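# Flip the reel on the scanner glass label-down

## Task

A reel is resting label side up on the glass of the scanner. Flip it so it ends up lying flat on that glass with the label facing down, then open the gripper and release it.

## Robot and tools

Robot: two arms, left_arm and right_arm, each ending in a parallel two-finger gripper. The fingers extend along the gripper's own +z axis and close together along its y axis. The reported end_effector_position is the spot between the finger pads, roughly 1 cm short of the fingertips.

Frame: every pose is given in one shared scene frame. The origin lies on the tabletop midway between the arms, +z is up, +x reaches out across the table, and left_arm sits on the +y side. The names left and right do not correspond to sides of a camera picture. Positions are in metres; orientations are unit quaternions written w first (qw, qx, qy, qz).

Row layout: any command row is 16 numbers, one flat list covering both arms: x, y, z, qw, qx, qy, qz, opening for left_arm, then the same eight for right_arm. Both halves must be filled even when only one arm is meant to move. x, y, z and the quaternion are an absolute target pose for that gripper in the scene frame, not an offset. Opening is a scale from -1 (closed) to +1 (fully open, 0.094 m apart). To keep an arm still, resend exactly its pose and quaternion from the last result before it was meant to stay, plus its intended opening, in every call; to keep an orientation, repeat the same quaternion rather than copying a drifted reported one.

execute_actions(actions): a list of up to 15 actions run in order. Each action is a table of up to 15 rows; each row lasts one control step of 1/30 s, and if fewer than 15 rows are given the final row repeats to fill the action. An empty list just returns the current state and images. An action is rejected for both arms if any target lies over 0.6 m from that gripper's current position along any of the gripper's own axes; if the first action fails this check, or any action is malformed, nothing in the call runs.

move(target, speed, blocking): target is one 16-number row as above (absolute poses). Each gripper travels in a straight line toward its pose, turning the short way, and all paths finish together, lasting 0.5 to 10 s (cut off at 10 s). speed is the path's top speed in m/s, 0.002 to 0.5, default 0.25; rotation is capped at twice that value in rad/s. The opening is applied when the move begins. Moves do not avoid obstacles or the other arm. Grippers trail and may wander off the path or overshoot speed, mostly near full extension. blocking=false returns after 0.5 s while the motion continues; until a result shows it finished, new rows and moves are refused, so use wait or stop first. The result adds a move: line stating the ending (done, off_target, moving, held, fault), which limits acted (limits=paced: the pose was clipped; limits=held: a check blocked some steps and the arm may then jump faster), and each gripper's distance from its target. If only one arm is named, the other ended at rest near its pose.

wait(seconds): 0 to 10 s with each arm holding its last command; ends early if a running move finishes. stop(): brakes a running move; braking needs room, the fingers keep moving. zoom_image(camera, region): enlarges a region [x0, y0, x1, y1] in pixels, origin top-left, at most 504 by 504, of cam_high, cam_low, cam_left_wrist or cam_right_wrist. finished_scene(scene): ends the scene given by number; irreversible, and the flipped state must persist.

Controller behaviour: each step the commanded pose is limited to within 70 mm and 16 degrees of the measured pose, then the joints are driven there by damped inverse kinematics, favouring position over orientation. Far targets can need several actions; after an action an arm continues only to its last clipped pose. Hand target lines show the pose currently being chased. Arms often stop a centimetre or more short, usually low. Printed hand positions can be off, worse at long reach. A pose unreachable line means the clearance check altered or blocked that arm's command. Joint limits (rad): waist -2.880 to 2.880, shoulder 0 to 3.142, elbow 0 to 3.019, wrist pitch -1.693 to 1.571, wrist yaw -1.571 to 1.571, wrist roll -2.094 to 2.094.

Results: the state line gives each arm's position and quaternion, then images from cam_high, cam_low, cam_left_wrist, cam_right_wrist (504x504 each), with calibration changes listed when they differ. grip_measured reports finger opening on the command scale; the last Joint positions value is the opening in metres. Readings can be off by about 1 mm. To hold something, command about 0.03 below grip_measured; less than that grips more gently. Finger force is limited to roughly 50 to 62 N per pad, lower on thin parts. Joint torques are raw drive outputs with offsets and noise, nonzero even unloaded.

Avoid: dropping the reel or knocking anything off the table; fast contact or targets set far beyond a contact point, which press hard; arms colliding or pushing each other; holding loads long enough to overheat motors (MOTOR HOT appears from 85 °C, a fault at 100 °C drops the arm). FAULT lines mean an arm stopped. Occasional external tugs may disturb a held part or loose object. The robot keeps its last command while you think.

Each tool is called as name(argument=value, ...) on one line, values as JSON.

## Session

execute_actions(actions=[])

Scene clock: 0.00 s.
left_arm: end_effector_position=(+0.1163, +0.5768, +0.1998) grip_measured=+1.000 end_effector_quat_wxyz=(-0.019, +0.795, -0.599, -0.097) | right_arm: end_effector_position=(+0.7001, -0.7964, +0.3589) grip_measured=+1.000 end_effector_quat_wxyz=(+0.369, +0.186, +0.910, -0.023)
Joint positions: left_arm=[ 1.075  1.138  0.978 -1.328 -0.18  -0.686  0.094] | right_arm=[-0.459  2.127  2.455 -1.17  -0.229 -0.11   0.094]
Joint velocities: left_arm=[ 0.005  0.015 -0.007  0.017 -0.037 -0.022  0.   ] | right_arm=[-0.015 -0.015 -0.002  0.002 -0.022  0.037  0.   ]
Joint torques (N m, as the arm reports them, + toward a larger angle): no reading
Hand target (left_arm): +0.119, +0.583, +0.207; -0.027, +0.795, -0.598, -0.099
Hand target (right_arm): +0.701, -0.797, +0.380; +0.387, +0.182, +0.903, -0.031

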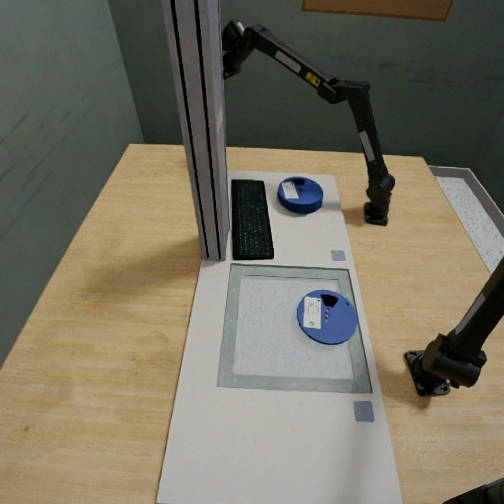

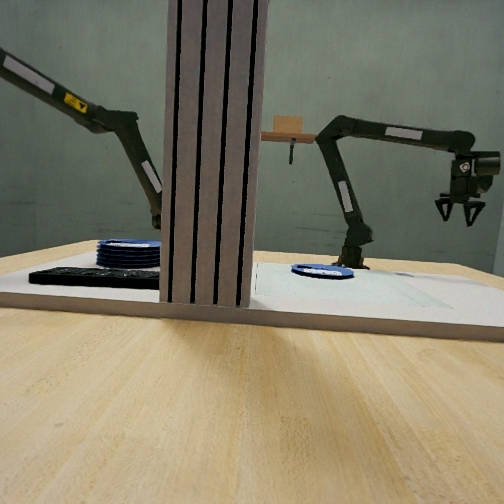

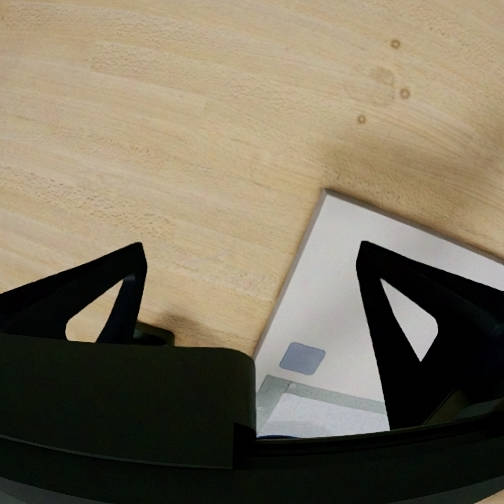

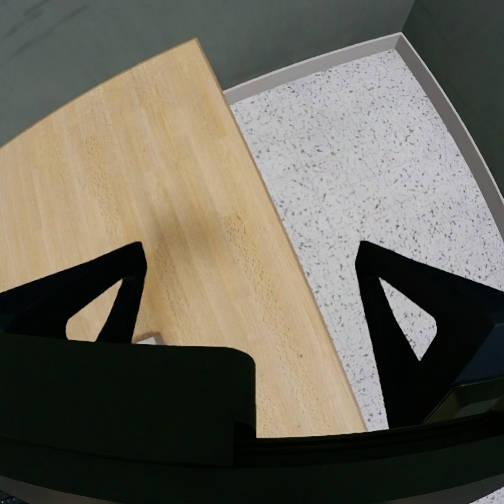

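zoom_image(camera="cam_high", region=[270, 260, 400, 390])

zoom_image(camera="cam_low", region=[270, 240, 390, 300])

zoom_image(camera="cam_low", region=[80, 220, 180, 290])

Region (270, 260, 400, 390) of cam_high's 504x504 image, scaled by 3.877, with more detail than that image has.

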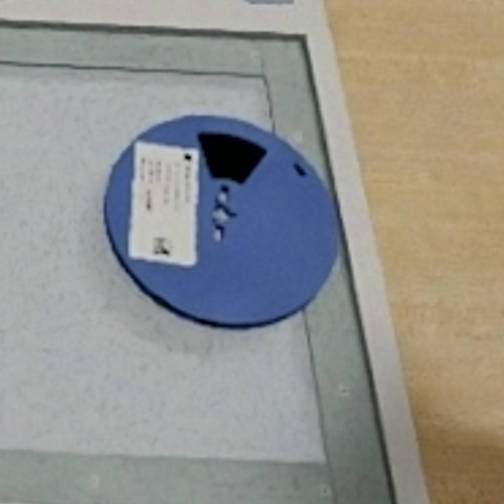

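Region (270, 240, 390, 300) of cam_low's 504x504 image, scaled by 4.200, with more detail than that image has.

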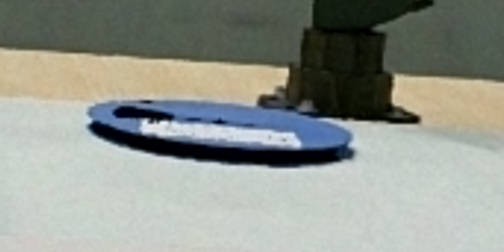

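Region (80, 220, 180, 290) of cam_low's 504x504 image, scaled by 5.040, with more detail than that image has; it fills the top 353 rows of this view, and the rest is white.

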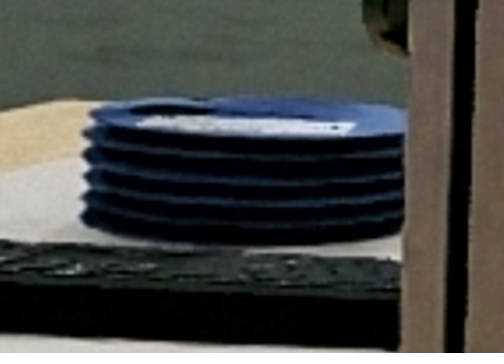

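move(target=[0.40,0.145,0.12,0,0,1,0,1, 0.17,-0.12,0.22,0.470,-0.814,0.296,-0.171,0.2], speed=0.35)

action 0: the call puts the target (right_arm/x, right_arm/y, right_arm/z) 0.661 m from right_arm's end_effector_position in the last result along the gripper's own x axis as it stood there; a target may be at most 0.6 m away along each of those axes, so nothing of the call was run and nothing moved. Command a nearer target, and go on from there in a later call.

move(target=[0.40,0.145,0.12,0,0,1,0,1, 0.30,-0.30,0.27,0.36,-0.5,0.78,-0.1,0.2], speed=0.35)

Scene clock: 8.27 s.
left_arm: end_effector_position=(+0.3738, +0.1486, +0.1103) grip_measured=+1.000 end_effector_quat_wxyz=(-0.023, -0.011, +1.000, +0.001) | right_arm: end_effector_position=(+0.2994, -0.3006, +0.2697) grip_measured=+0.202 end_effector_quat_wxyz=(+0.362, -0.506, +0.777, -0.102)
Joint positions: left_arm=[-0.401  1.447  1.018 -1.186  0.014 -0.34   0.094] | right_arm=[ 0.368  0.581  0.715 -0.935 -0.054 -0.906  0.056]
Joint velocities: left_arm=[ 0.005 -0.015 -0.007  0.022 -0.037  0.007  0.   ] | right_arm=[ 0.005 -0.015 -0.012 -0.022 -0.022  0.022 -0.   ]
Joint torques (N m, as the arm reports them, + toward a larger angle): left_arm=[ -0.52 -12.39  13.26   0.05   0.04   0.26] | right_arm=[ 0.05  0.58 10.45  1.08  0.08  0.1 ]
Hand target (left_arm): +0.392, +0.141, +0.121; -0.006, -0.000, +1.000, -0.006
Hand target (right_arm): +0.297, -0.302, +0.271; +0.360, -0.501, +0.781, -0.100
Off the commanded pose (left_arm): 0.028 m, 3 deg.
Off the commanded pose (right_arm): 0.001 m, 1 deg.
move: off_target (left_arm)
camera_calibration (this result's frames):
cam_left_wrist: T_world_to_cam=[[0.0214697, -0.999769, -0.00110214, 0.137702], [-0.785396, -0.0175482, 0.618745, 0.23428], [-0.618621, -0.0124187, -0.785591, 0.44338], [0, 0, 0, 1]] pos_world=[0.455331, 0.147288, 0.203508]
cam_right_wrist: T_world_to_cam=[[0.700208, -0.481438, 0.527187, -0.491126], [-0.586116, -0.809267, 0.0394393, -0.0698582], [0.407648, -0.336609, -0.848833, 0.128742], [0, 0, 0, 1]] pos_world=[0.250464, -0.249645, 0.370951]

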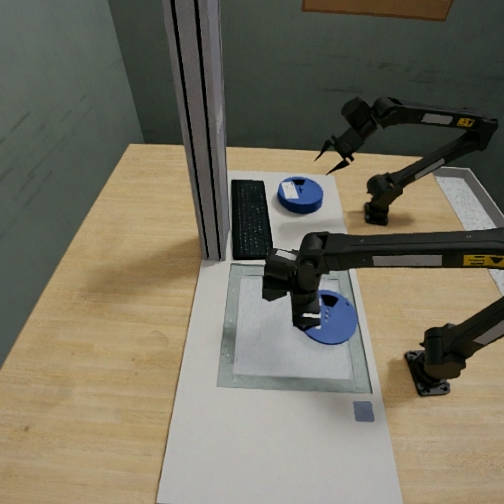

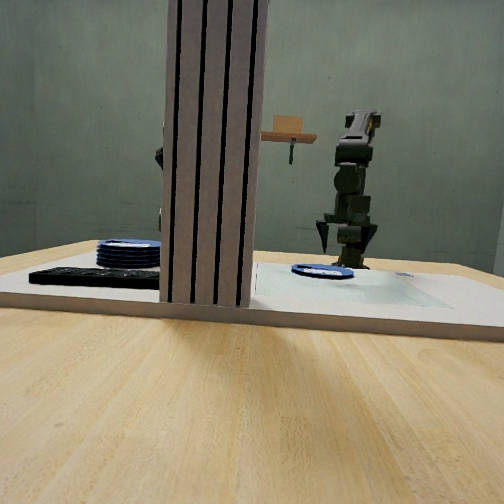

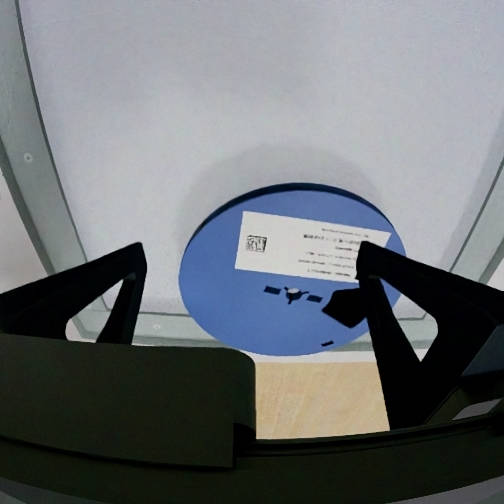

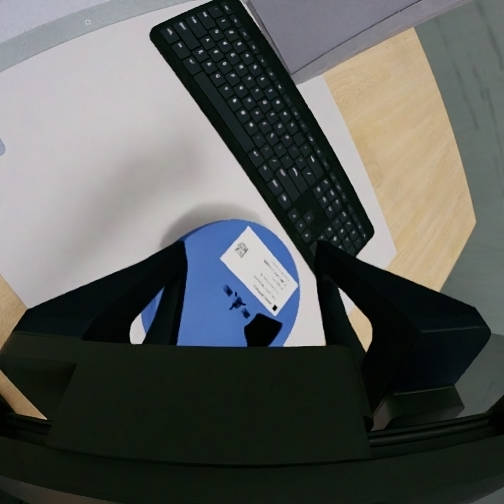

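move(target=[0.42,0.110,0.075,0,0,1,0,1, 0.10,-0.04,0.16,0.470,-0.814,0.296,-0.171,0.2])

Scene clock: 11.83 s.
left_arm: end_effector_position=(+0.3997, +0.1215, +0.0698) grip_measured=+1.000 end_effector_quat_wxyz=(-0.016, +0.002, +1.000, +0.004) | right_arm: end_effector_position=(+0.0992, -0.0459, +0.1547) grip_measured=+0.202 end_effector_quat_wxyz=(-0.460, +0.817, -0.301, +0.174)
Joint positions: left_arm=[-0.448  1.574  1.043 -1.072  0.003 -0.361  0.094] | right_arm=[ 1.781  0.832  0.386 -0.259  0.649 -1.106  0.056]
Joint velocities: left_arm=[ 0.005 -0.015 -0.012 -0.002 -0.022 -0.007  0.   ] | right_arm=[-0.015  0.015 -0.012  0.027  0.081 -0.066 -0.   ]
Joint torques (N m, as the arm reports them, + toward a larger angle): left_arm=[ -1.04 -13.63  12.9    0.25  -0.21  -0.05] | right_arm=[ 0.32 -0.58  9.84  2.91  0.33 -0.01]
Hand target (left_arm): +0.418, +0.110, +0.075; -0.000, +0.000, +1.000, -0.000
Hand target (right_arm): +0.098, -0.041, +0.159; -0.467, +0.815, -0.296, +0.173
Off the commanded pose (left_arm): 0.024 m, 2 deg.
Off the commanded pose (right_arm): 0.008 m, 1 deg.
move: off_target (left_arm)
camera_calibration (this result's frames):
cam_left_wrist: T_world_to_cam=[[-0.00482431, -0.999958, -0.00776439, 0.12096], [-0.794944, -0.000875501, 0.606683, 0.281854], [-0.606664, 0.00909908, -0.794906, 0.420521], [0, 0, 0, 1]] pos_world=[0.479757, 0.117375, 0.164218]
cam_right_wrist: T_world_to_cam=[[0.333977, 0.379291, 0.862901, -0.14384], [0.278105, -0.914364, 0.294273, -0.106542], [0.90062, 0.141697, -0.410859, 0.103722], [0, 0, 0, 1]] pos_world=[-0.0157449, -0.0575583, 0.198087]

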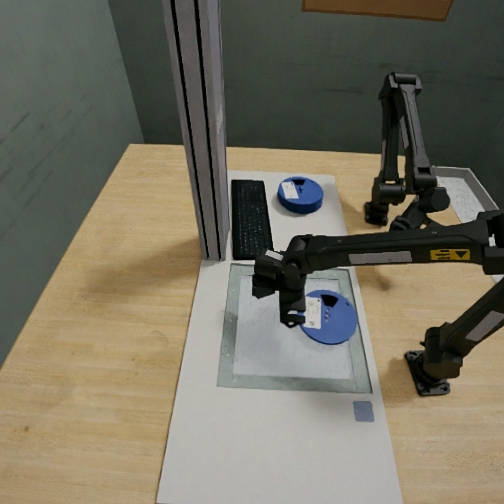

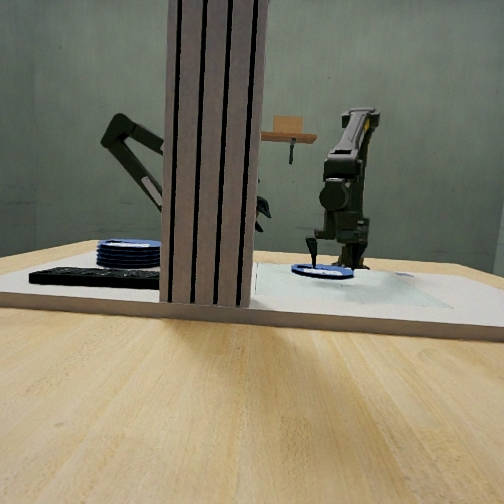

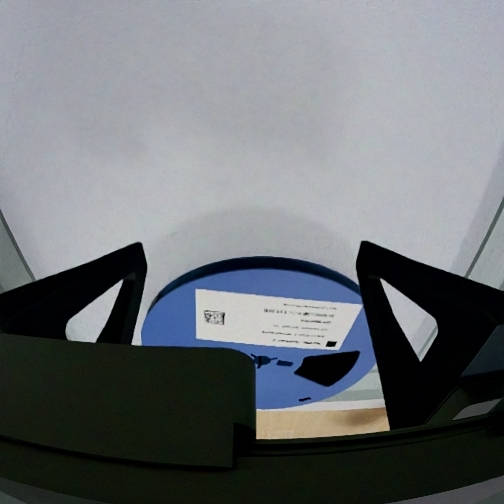

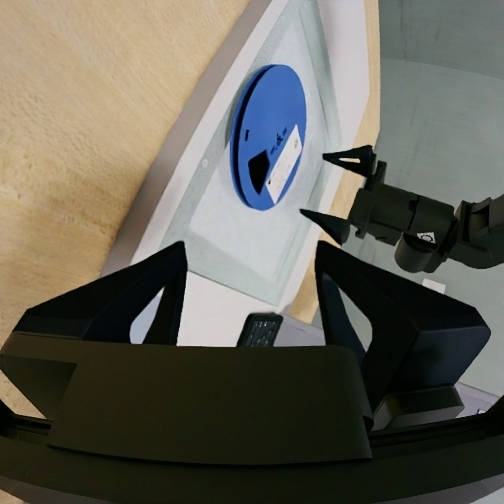

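move(target=[0.42,0.106,0.05,0,0,1,0,1, 0.10,-0.04,0.16,0.470,-0.814,0.296,-0.171,0.2], speed=0.05)

zoom_image(camera="cam_low", region=[270, 220, 390, 300])

zoom_image(camera="cam_right_wrist", region=[180, 40, 380, 260])

Scene clock: 13.43 s.
left_arm: end_effector_position=(+0.4110, +0.1136, +0.0518) grip_measured=+1.000 end_effector_quat_wxyz=(-0.005, +0.003, +1.000, +0.001) | right_arm: end_effector_position=(+0.0978, -0.0437, +0.1560) grip_measured=+0.202 end_effector_quat_wxyz=(-0.463, +0.818, -0.295, +0.172)
Joint positions: left_arm=[-0.456  1.619  1.043 -1.005  0.003 -0.368  0.094] | right_arm=[ 1.781  0.832  0.386 -0.247  0.64  -1.119  0.056]
Joint velocities: left_arm=[-0.015 -0.005  0.002  0.002  0.007 -0.022  0.   ] | right_arm=[-0.015 -0.005 -0.027  0.027  0.095  0.022  0.   ]
Joint torques (N m, as the arm reports them, + toward a larger angle): left_arm=[ -1.06 -14.28  10.55   0.34  -0.2   -0.02] | right_arm=[-0.59 -0.73  9.54  2.88  0.22 -0.06]
Hand target (left_arm): +0.420, +0.106, +0.050; -0.000, +0.000, +1.000, -0.000
Hand target (right_arm): +0.100, -0.040, +0.160; -0.470, +0.814, -0.296, +0.171
Off the commanded pose (left_arm): 0.012 m, 1 deg.
Off the commanded pose (right_arm): 0.006 m, 1 deg.
move: off_target (left_arm)
camera_calibration (this result's frames):
cam_left_wrist: T_world_to_cam=[[-0.00551156, -0.999985, -0.000245904, 0.112889], [-0.807601, 0.00430619, 0.589714, 0.307148], [-0.589704, 0.00344884, -0.807612, 0.407476], [0, 0, 0, 1]] pos_world=[0.488965, 0.11016, 0.147981]
cam_right_wrist: T_world_to_cam=[[0.326934, 0.38079, 0.864935, -0.144836], [0.290175, -0.911467, 0.291594, -0.105148], [0.899396, 0.15565, -0.408485, 0.10555], [0, 0, 0, 1]] pos_world=[-0.0170685, -0.0571157, 0.19905]

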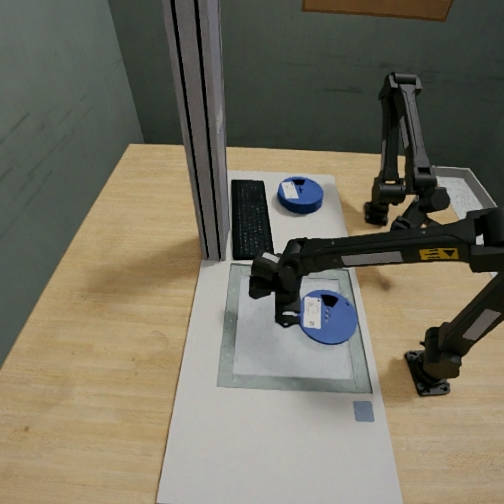

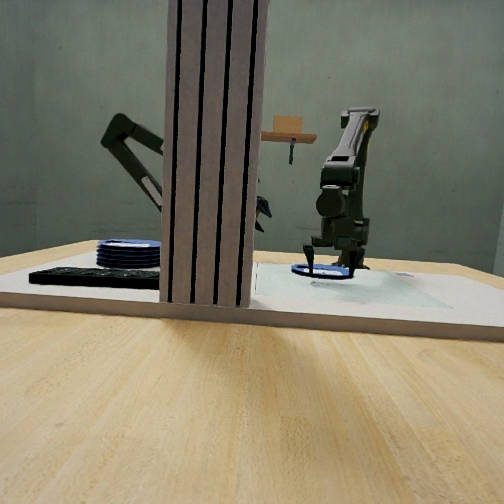

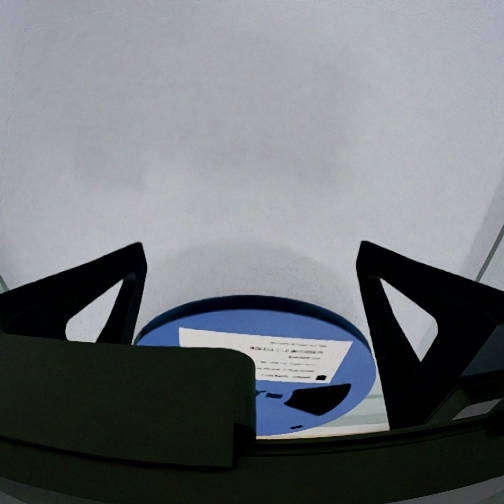

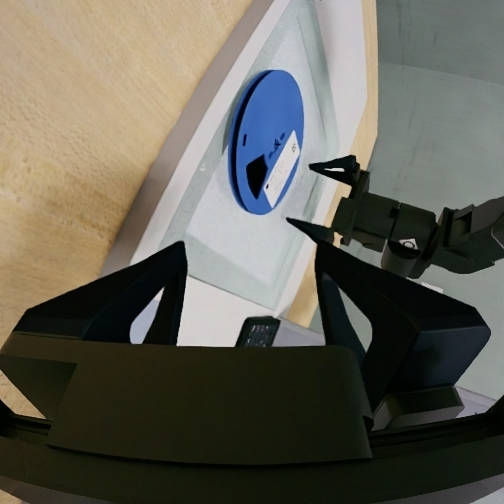

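Region (270, 220, 390, 300) of cam_low's 504x504 image, scaled by 4.200, with more detail than that image has.

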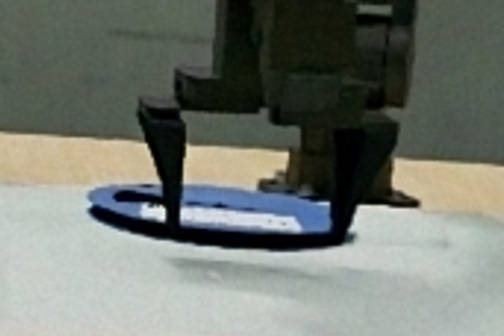

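Region (180, 40, 380, 260) of cam_right_wrist's 504x504 image, scaled by 2.291, with more detail than that image has; it fills the left 458 columns of this view, and the rest is white.

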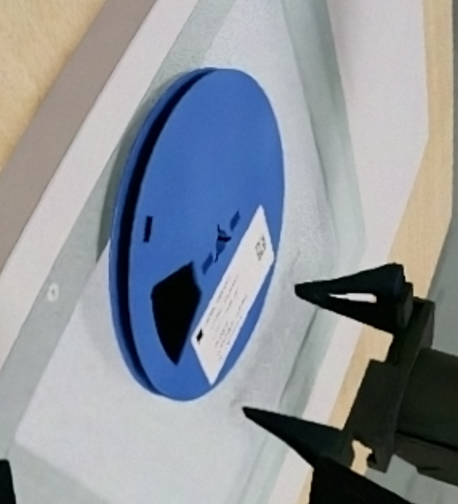

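move(target=[0.39,0.108,0.038,0,0,1,0,1, 0.10,-0.04,0.16,0.470,-0.814,0.296,-0.171,0.2], speed=0.05)

zoom_image(camera="cam_low", region=[270, 220, 390, 300])

Scene clock: 14.63 s.
left_arm: end_effector_position=(+0.3948, +0.1099, +0.0402) grip_measured=+1.000 end_effector_quat_wxyz=(-0.001, +0.003, +1.000, -0.001) | right_arm: end_effector_position=(+0.0978, -0.0437, +0.1560) grip_measured=+0.202 end_effector_quat_wxyz=(-0.463, +0.818, -0.295, +0.172)
Joint positions: left_arm=[-0.479  1.601  0.984 -0.955  0.003 -0.389  0.094] | right_arm=[ 1.781  0.832  0.386 -0.247  0.64  -1.119  0.056]
Joint velocities: left_arm=[-0.005 -0.015  0.002 -0.007 -0.022 -0.007  0.   ] | right_arm=[ 0.005 -0.005 -0.012  0.002 -0.037 -0.007 -0.   ]
Joint torques (N m, as the arm reports them, + toward a larger angle): left_arm=[ -0.98 -16.17   7.17   0.29  -0.19  -0.03] | right_arm=[-0.58 -0.85  9.58  2.81  0.21 -0.04]
Hand target (left_arm): +0.390, +0.108, +0.038; -0.000, +0.000, +1.000, -0.000
Hand target (right_arm): +0.100, -0.040, +0.160; -0.470, +0.814, -0.296, +0.171
Off the commanded pose (left_arm): 0.006 m, 0 deg.
Off the commanded pose (right_arm): 0.006 m, 1 deg.
move: done
camera_calibration (this result's frames):
cam_left_wrist: T_world_to_cam=[[-0.00704728, -0.999971, 0.00273163, 0.109652], [-0.81215, 0.00731729, 0.583403, 0.302718], [-0.583407, 0.00189291, -0.812178, 0.386403], [0, 0, 0, 1]] pos_world=[0.472055, 0.106702, 0.136922]
cam_right_wrist: T_world_to_cam=[[0.326643, 0.381037, 0.864936, -0.144797], [0.29028, -0.911348, 0.291859, -0.105195], [0.899467, 0.15574, -0.408293, 0.105517], [0, 0, 0, 1]] pos_world=[-0.0170766, -0.0571291, 0.199024]

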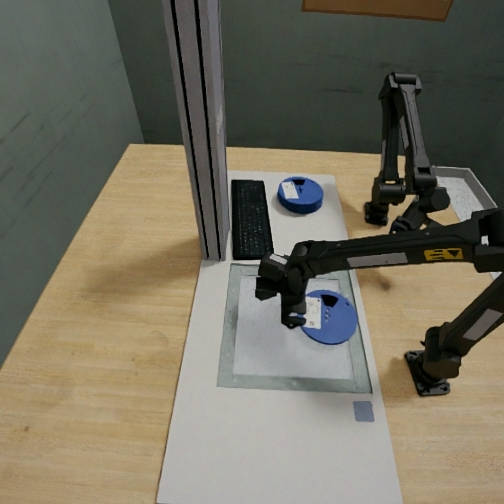

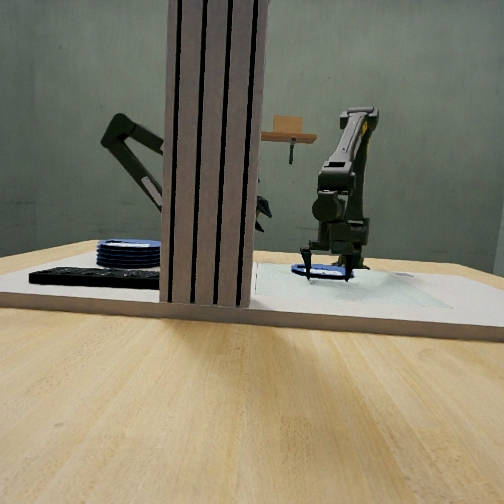

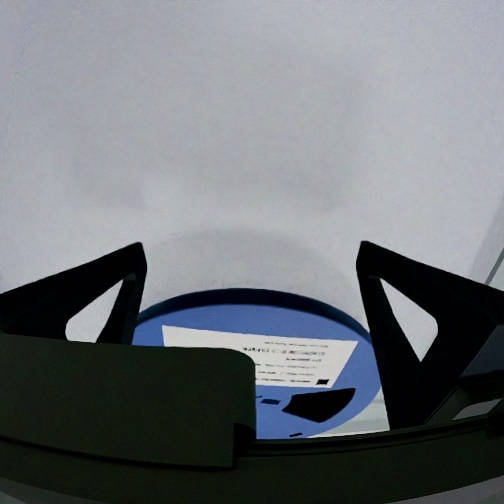

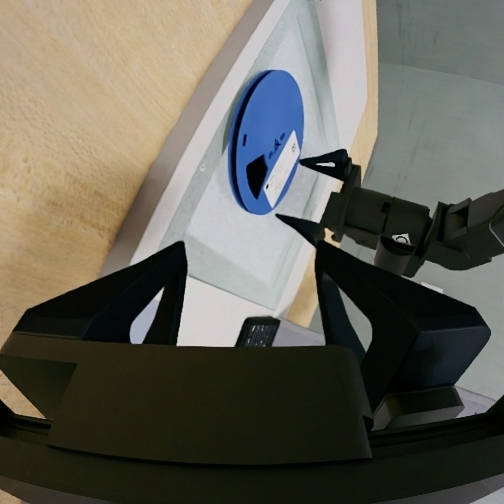

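Region (270, 220, 390, 300) of cam_low's 504x504 image, scaled by 4.200, with more detail than that image has.

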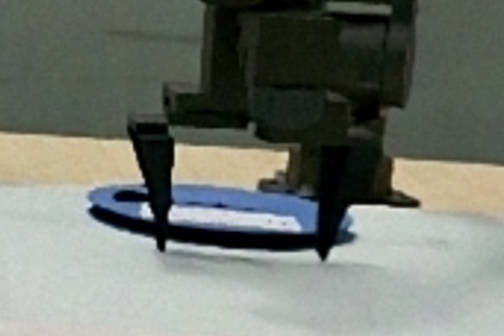

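move(target=[0.295,0.112,0.038,0,0,1,0,1, 0.05,-0.03,0.10,0.470,-0.814,0.296,-0.171,-0.1], speed=0.06)

Scene clock: 16.83 s.
left_arm: end_effector_position=(+0.2996, +0.1140, +0.0396) grip_measured=+1.000 end_effector_quat_wxyz=(-0.002, +0.004, +1.000, -0.000) | right_arm: end_effector_position=(+0.0526, -0.0333, +0.0997) grip_measured=-0.098 end_effector_quat_wxyz=(-0.463, +0.818, -0.292, +0.177)
Joint positions: left_arm=[-0.581  1.389  0.743 -0.927  0.002 -0.49   0.094] | right_arm=[ 1.974  1.076  0.343 -0.072  0.791 -0.956  0.042]
Joint velocities: left_arm=[ 0.005 -0.005  0.007 -0.007  0.007 -0.037  0.   ] | right_arm=[ 0.005  0.005  0.007  0.002  0.066 -0.022 -0.001]
Joint torques (N m, as the arm reports them, + toward a larger angle): left_arm=[ -1.18 -11.87   7.1    0.24  -0.15  -0.05] | right_arm=[ 0.73 -1.28  7.89  2.63  0.48  0.17]
Hand target (left_arm): +0.295, +0.113, +0.038; -0.001, +0.000, +1.000, +0.000
Hand target (right_arm): +0.049, -0.030, +0.099; -0.469, +0.814, -0.296, +0.171
Off the commanded pose (left_arm): 0.005 m, 0 deg.
Off the commanded pose (right_arm): 0.004 m, 1 deg.
move: done
camera_calibration (this result's frames):
cam_left_wrist: T_world_to_cam=[[-0.00780907, -0.999968, 0.001639, 0.113358], [-0.811555, 0.00729528, 0.58423, 0.225517], [-0.584224, 0.00323216, -0.811586, 0.330475], [0, 0, 0, 1]] pos_world=[0.376976, 0.110641, 0.13627]
cam_right_wrist: T_world_to_cam=[[0.315599, 0.38341, 0.867983, -0.0849771], [0.285975, -0.910634, 0.298269, -0.0665223], [0.904774, 0.154088, -0.39704, 0.120153], [0, 0, 0, 1]] pos_world=[-0.0628687, -0.0465105, 0.141306]

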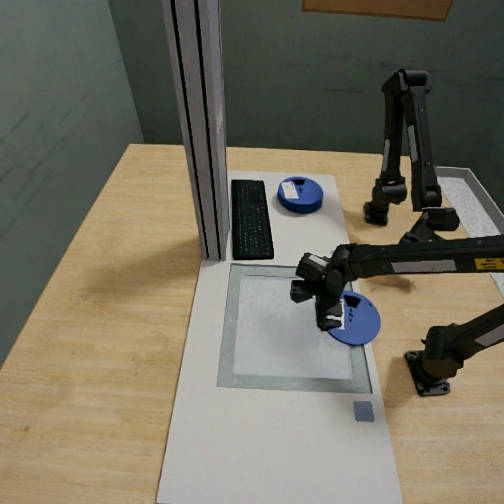

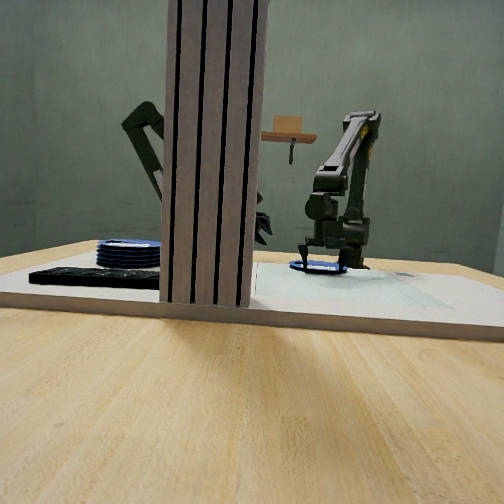

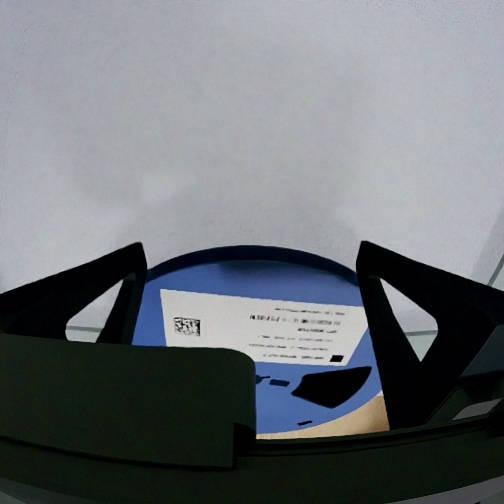

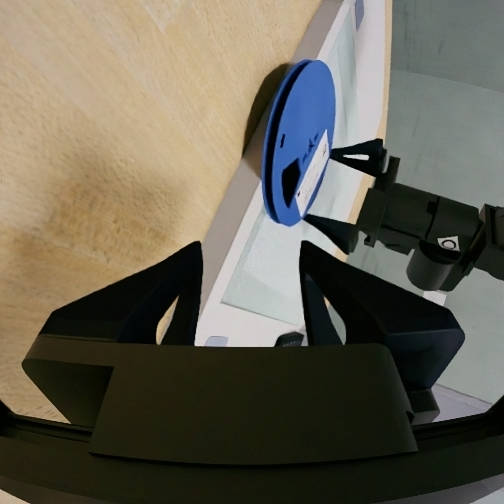

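move(target=[0.281,0.112,0.038,0,0,1,0,1, 0.09,0.045,0.042,0.470,-0.814,0.296,-0.171,-0.1], speed=0.08)

zoom_image(camera="cam_high", region=[300, 230, 460, 390])

Scene clock: 19.60 s.
left_arm: end_effector_position=(+0.2871, +0.1128, +0.0403) grip_measured=+1.000 end_effector_quat_wxyz=(-0.000, +0.002, +1.000, -0.001) | right_arm: end_effector_position=(+0.0885, +0.0279, +0.0326) grip_measured=-0.098 end_effector_quat_wxyz=(-0.456, +0.822, -0.294, +0.175)
Joint positions: left_arm=[-0.604  1.358  0.716 -0.927  0.001 -0.516  0.094] | right_arm=[ 1.796  1.506  0.401  0.387  0.652 -1.105  0.042]
Joint velocities: left_arm=[-0.005 -0.005 -0.002 -0.007 -0.022 -0.051  0.   ] | right_arm=[-0.005  0.005  0.017  0.017 -0.037 -0.051 -0.001]
Joint torques (N m, as the arm reports them, + toward a larger angle): left_arm=[ -1.13 -11.37   6.96   0.22  -0.16  -0.08] | right_arm=[-0.36 -5.08  7.86  2.81  0.23 -0.02]
Hand target (left_arm): +0.281, +0.112, +0.038; -0.000, -0.000, +1.000, +0.000
Hand target (right_arm): +0.090, +0.045, +0.042; -0.470, +0.814, -0.296, +0.171
Off the commanded pose (left_arm): 0.007 m, 0 deg.
Off the commanded pose (right_arm): 0.020 m, 2 deg.
move: off_target (right_arm)
camera_calibration (this result's frames):
cam_left_wrist: T_world_to_cam=[[-0.00476402, -0.999986, 0.00240162, 0.111113], [-0.813326, 0.005272, 0.581784, 0.215807], [-0.581789, 0.000818336, -0.813339, 0.323391], [0, 0, 0, 1]] pos_world=[0.364196, 0.109709, 0.137206]
cam_right_wrist: T_world_to_cam=[[0.326378, 0.395318, 0.858604, -0.0625369], [0.28888, -0.906602, 0.307606, -0.0017385], [0.900014, 0.147638, -0.410095, 0.0526109], [0, 0, 0, 1]] pos_world=[-0.0264376, 0.0153785, 0.0758047]

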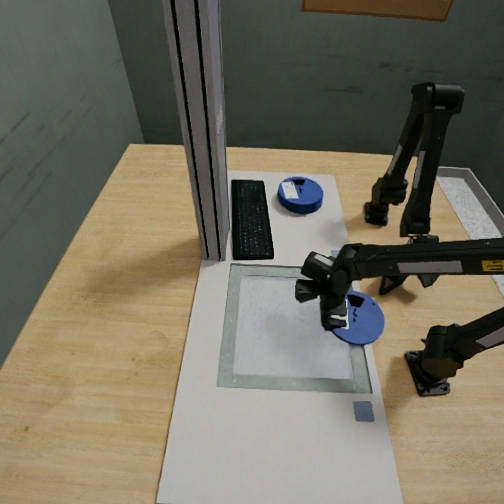

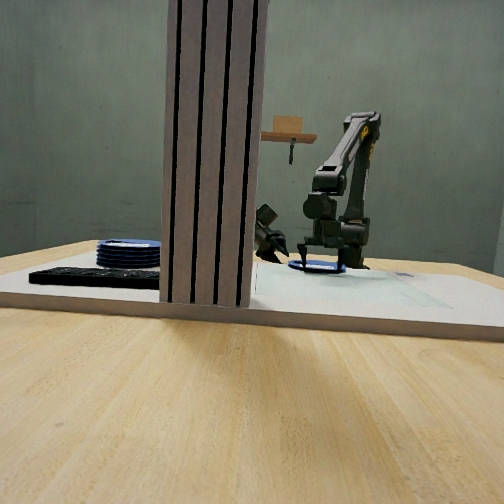

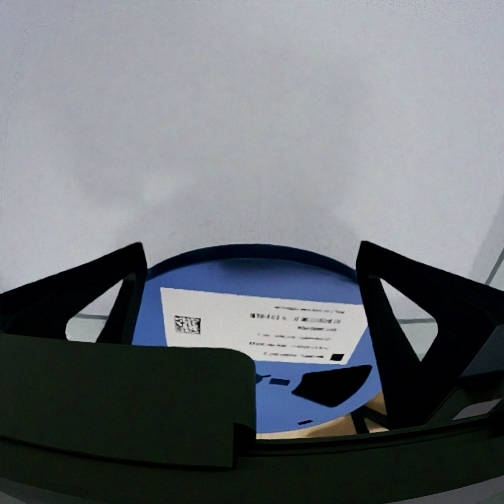

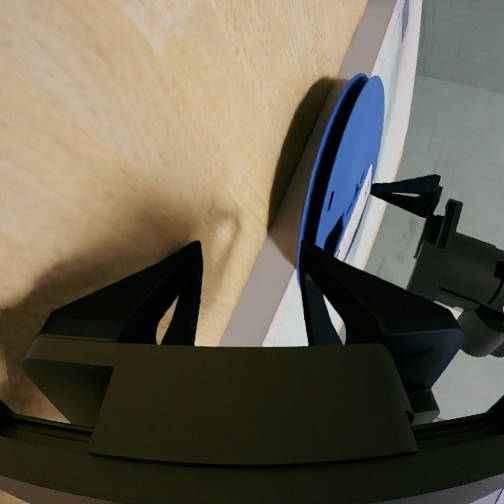

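Region (300, 230, 460, 390) of cam_high's 504x504 image, scaled by 3.150, with more detail than that image has.

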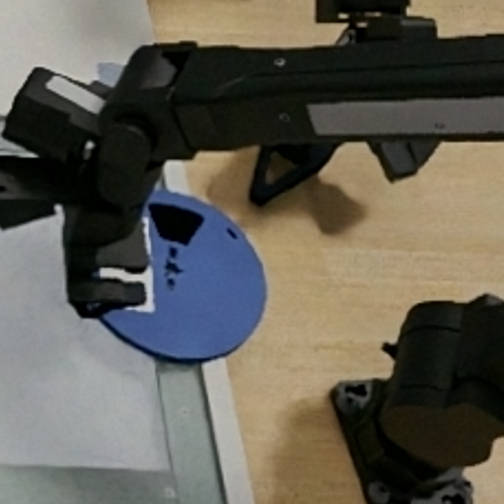

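move(target=[0.281,0.112,0.038,0,0,1,0,1, 0.098,0.078,0.053,0.470,-0.814,0.296,-0.171,-0.1], speed=0.06)

zoom_image(camera="cam_high", region=[300, 230, 460, 390])

Scene clock: 21.30 s.
left_arm: end_effector_position=(+0.2871, +0.1128, +0.0403) grip_measured=+1.000 end_effector_quat_wxyz=(-0.000, +0.002, +1.000, -0.001) | right_arm: end_effector_position=(+0.0948, +0.0649, +0.0512) grip_measured=-0.098 end_effector_quat_wxyz=(-0.471, +0.813, -0.297, +0.167)
Joint positions: left_arm=[-0.604  1.358  0.716 -0.927  0.001 -0.517  0.094] | right_arm=[ 1.767  1.526  0.489  0.372  0.628 -1.13   0.042]
Joint velocities: left_arm=[-0.005 -0.005 -0.007  0.007 -0.007 -0.051  0.   ] | right_arm=[ 0.005 -0.005 -0.027 -0.002  0.037  0.022 -0.   ]
Joint torques (N m, as the arm reports them, + toward a larger angle): left_arm=[ -1.35 -11.5    6.98   0.22  -0.16  -0.06] | right_arm=[-0.64 -5.72  8.52  1.04  0.19 -0.02]
Hand target (left_arm): +0.281, +0.112, +0.038; -0.000, +0.000, +1.000, -0.000
Hand target (right_arm): +0.098, +0.077, +0.053; -0.470, +0.814, -0.296, +0.171
Off the commanded pose (left_arm): 0.007 m, 0 deg.
Off the commanded pose (right_arm): 0.014 m, 0 deg.
move: off_target (right_arm)
camera_calibration (this result's frames):
cam_left_wrist: T_world_to_cam=[[-0.00438255, -0.999988, 0.00240159, 0.111004], [-0.813328, 0.00496172, 0.581785, 0.215842], [-0.58179, 0.000596419, -0.813339, 0.323416], [0, 0, 0, 1]] pos_world=[0.364197, 0.109739, 0.137206]
cam_right_wrist: T_world_to_cam=[[0.327791, 0.362948, 0.872251, -0.093903], [0.291759, -0.917022, 0.271934, 0.0264816], [0.898571, 0.16535, -0.406485, 0.0478924], [0, 0, 0, 1]] pos_world=[-0.0199805, 0.0504471, 0.0941733]

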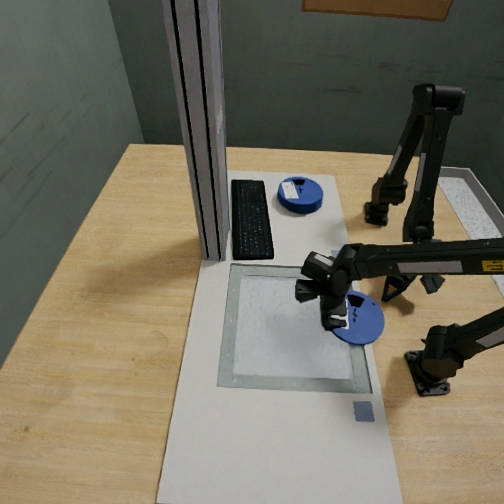

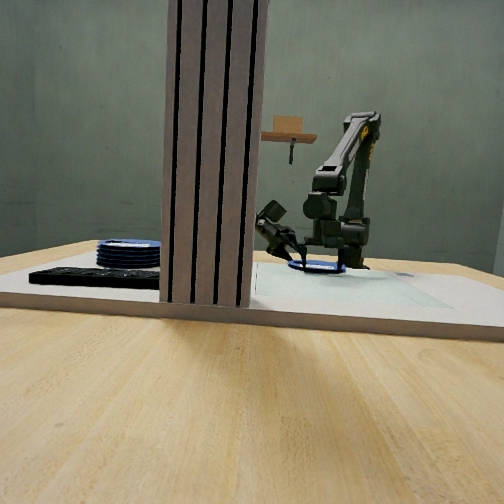

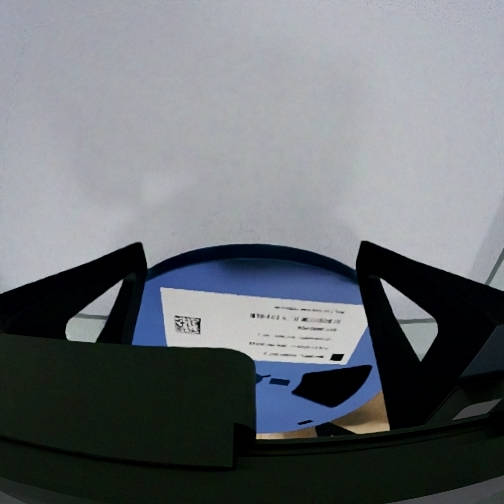

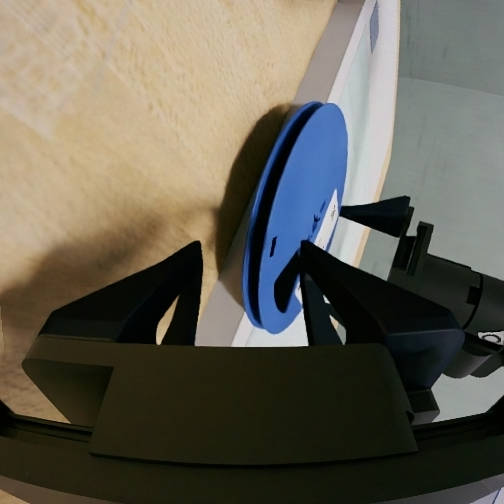

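Region (300, 230, 460, 390) of cam_high's 504x504 image, scaled by 3.150, with more detail than that image has.

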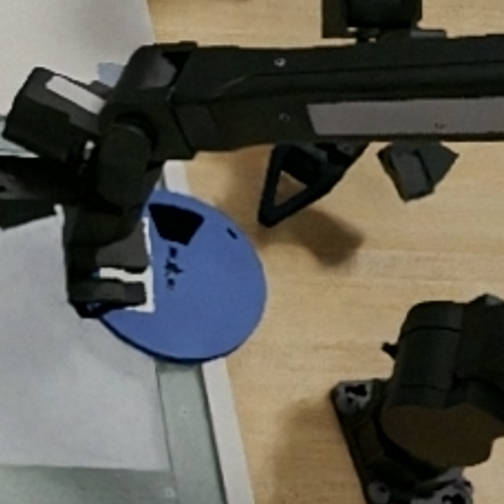

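move(target=[0.281,0.112,0.038,0,0,1,0,1, 0.118,0.088,0.043,0.470,-0.814,0.296,-0.171,-0.1], speed=0.04)

zoom_image(camera="cam_high", region=[300, 230, 460, 390])

Scene clock: 23.23 s.
left_arm: end_effector_position=(+0.2871, +0.1128, +0.0403) grip_measured=+1.000 end_effector_quat_wxyz=(-0.000, +0.002, +1.000, -0.001) | right_arm: end_effector_position=(+0.1147, +0.0702, +0.0359) grip_measured=-0.098 end_effector_quat_wxyz=(-0.456, +0.821, -0.295, +0.173)
Joint positions: left_arm=[-0.604  1.358  0.716 -0.927  0.001 -0.517  0.094] | right_arm=[ 1.707  1.582  0.507  0.398  0.581 -1.173  0.042]
Joint velocities: left_arm=[-0.015  0.005 -0.002 -0.007  0.007  0.051  0.   ] | right_arm=[-0.005 -0.005  0.002 -0.012 -0.037 -0.037 -0.001]
Joint torques (N m, as the arm reports them, + toward a larger angle): left_arm=[ -1.12 -11.39   6.98   0.23  -0.16  -0.06] | right_arm=[-0.53 -5.97  8.04  2.78  0.18 -0.07]
Hand target (left_arm): +0.281, +0.112, +0.038; -0.000, +0.000, +1.000, -0.000
Hand target (right_arm): +0.118, +0.087, +0.044; -0.470, +0.814, -0.296, +0.171
Off the commanded pose (left_arm): 0.007 m, 0 deg.
Off the commanded pose (right_arm): 0.019 m, 2 deg.
move: off_target (right_arm)
camera_calibration (this result's frames):
cam_left_wrist: T_world_to_cam=[[-0.00438255, -0.999988, 0.00240159, 0.111004], [-0.813328, 0.00496172, 0.581785, 0.215842], [-0.58179, 0.000596419, -0.813339, 0.323416], [0, 0, 0, 1]] pos_world=[0.364197, 0.109739, 0.137206]
cam_right_wrist: T_world_to_cam=[[0.32931, 0.39332, 0.858402, -0.0907801], [0.290027, -0.907297, 0.30446, 0.0280078], [0.898576, 0.148698, -0.412856, 0.0244004], [0, 0, 0, 1]] pos_world=[-0.00015382, 0.0574887, 0.0794725]

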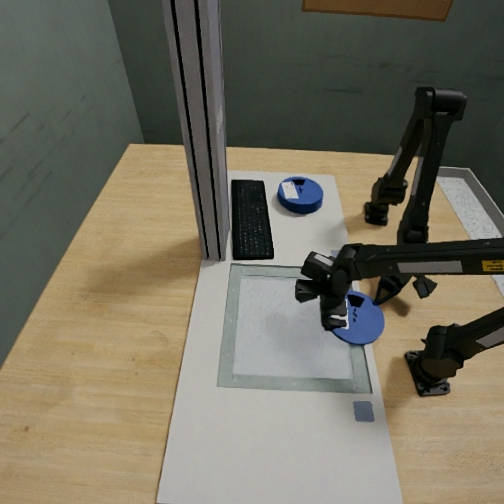

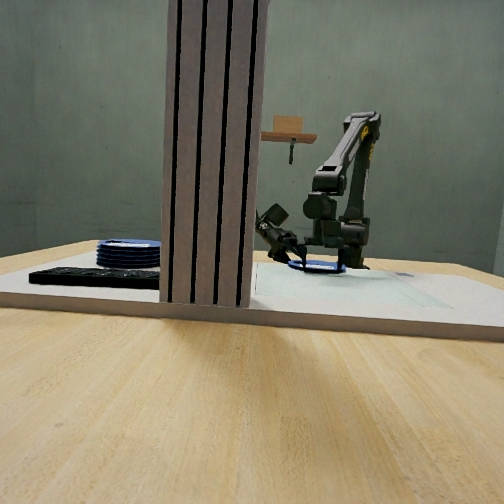

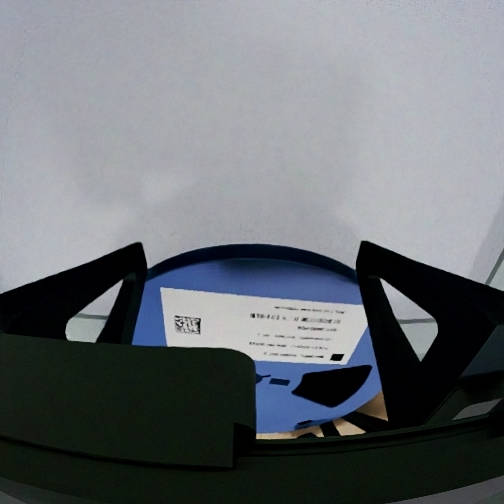

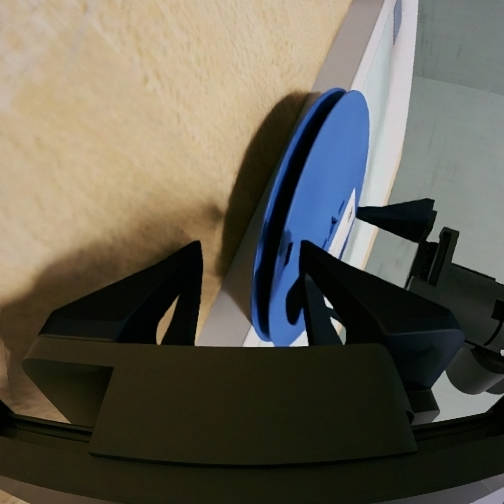

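Region (300, 230, 460, 390) of cam_high's 504x504 image, scaled by 3.150, with more detail than that image has.

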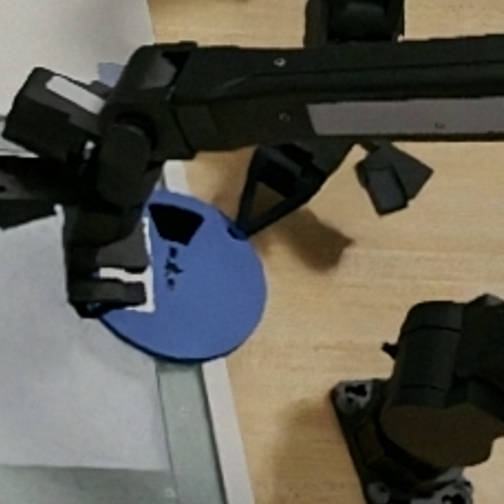

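move(target=[0.281,0.112,0.038,0,0,1,0,1, 0.140,0.114,0.047,0.505,-0.792,0.288,-0.184,-0.1], speed=0.04)

zoom_image(camera="cam_high", region=[300, 230, 460, 390])

Scene clock: 25.53 s.
left_arm: end_effector_position=(+0.2871, +0.1128, +0.0403) grip_measured=+1.000 end_effector_quat_wxyz=(-0.000, +0.002, +1.000, -0.001) | right_arm: end_effector_position=(+0.1353, +0.0977, +0.0405) grip_measured=-0.098 end_effector_quat_wxyz=(-0.492, +0.801, -0.287, +0.185)
Joint positions: left_arm=[-0.604  1.358  0.716 -0.927  0.001 -0.517  0.094] | right_arm=[ 1.662  1.669  0.549  0.559  0.574 -1.258  0.042]
Joint velocities: left_arm=[ 0.005 -0.005 -0.002  0.007  0.007  0.037  0.   ] | right_arm=[ 0.005  0.005 -0.002  0.007 -0.022 -0.007 -0.   ]
Joint torques (N m, as the arm reports them, + toward a larger angle): left_arm=[ -1.24 -11.36   6.97   0.23  -0.16  -0.06] | right_arm=[-0.6  -7.09  7.91  2.9   0.13 -0.04]
Hand target (left_arm): +0.281, +0.112, +0.038; -0.000, +0.000, +1.000, -0.000
Hand target (right_arm): +0.140, +0.114, +0.047; -0.505, +0.792, -0.288, +0.185
Off the commanded pose (left_arm): 0.007 m, 0 deg.
Off the commanded pose (right_arm): 0.018 m, 2 deg.
move: off_target (right_arm)
camera_calibration (this result's frames):
cam_left_wrist: T_world_to_cam=[[-0.00438255, -0.999988, 0.00240159, 0.111004], [-0.813328, 0.00496172, 0.581785, 0.215842], [-0.58179, 0.000596419, -0.813339, 0.323416], [0, 0, 0, 1]] pos_world=[0.364197, 0.109739, 0.137206]
cam_right_wrist: T_world_to_cam=[[0.279294, 0.334566, 0.900034, -0.101518], [0.276058, -0.925739, 0.258456, 0.0512085], [0.919667, 0.176276, -0.350913, -0.00437555], [0, 0, 0, 1]] pos_world=[0.0182409, 0.0821414, 0.0765989]

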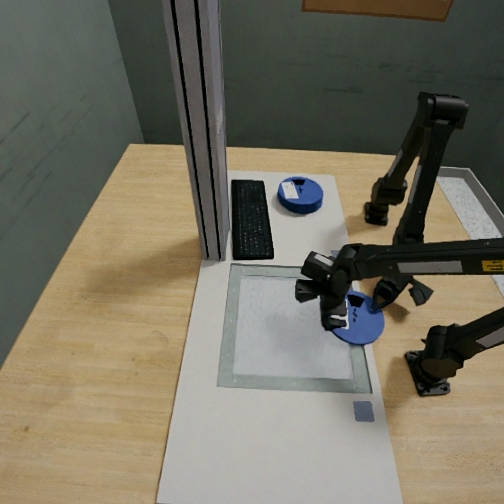

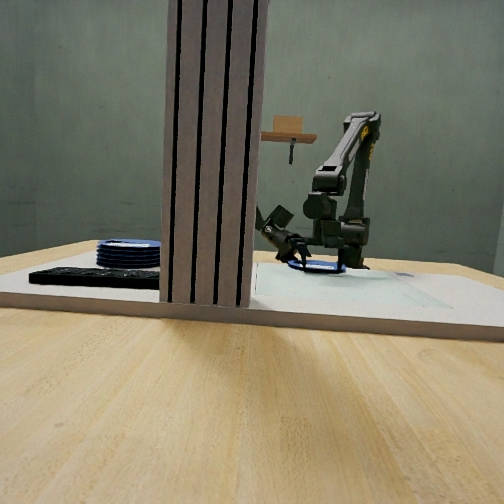

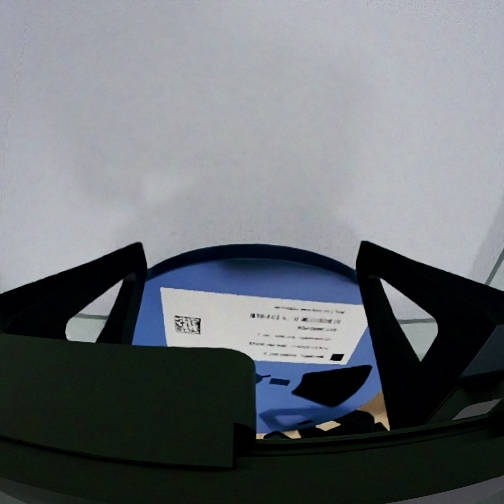

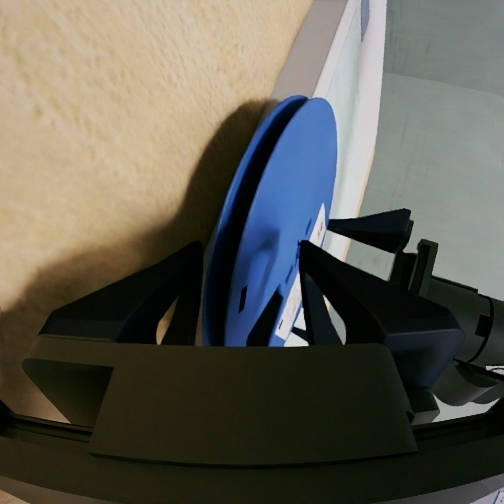

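Region (300, 230, 460, 390) of cam_high's 504x504 image, scaled by 3.150, with more detail than that image has.

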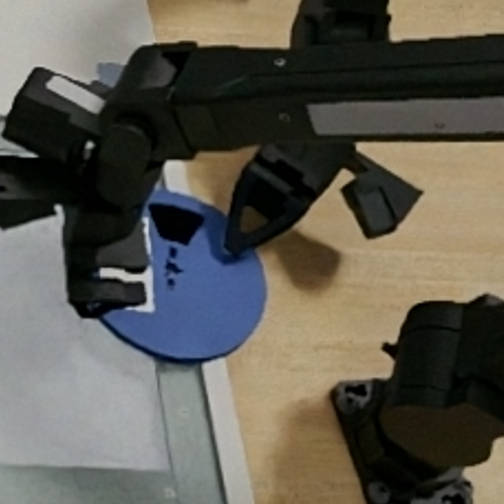

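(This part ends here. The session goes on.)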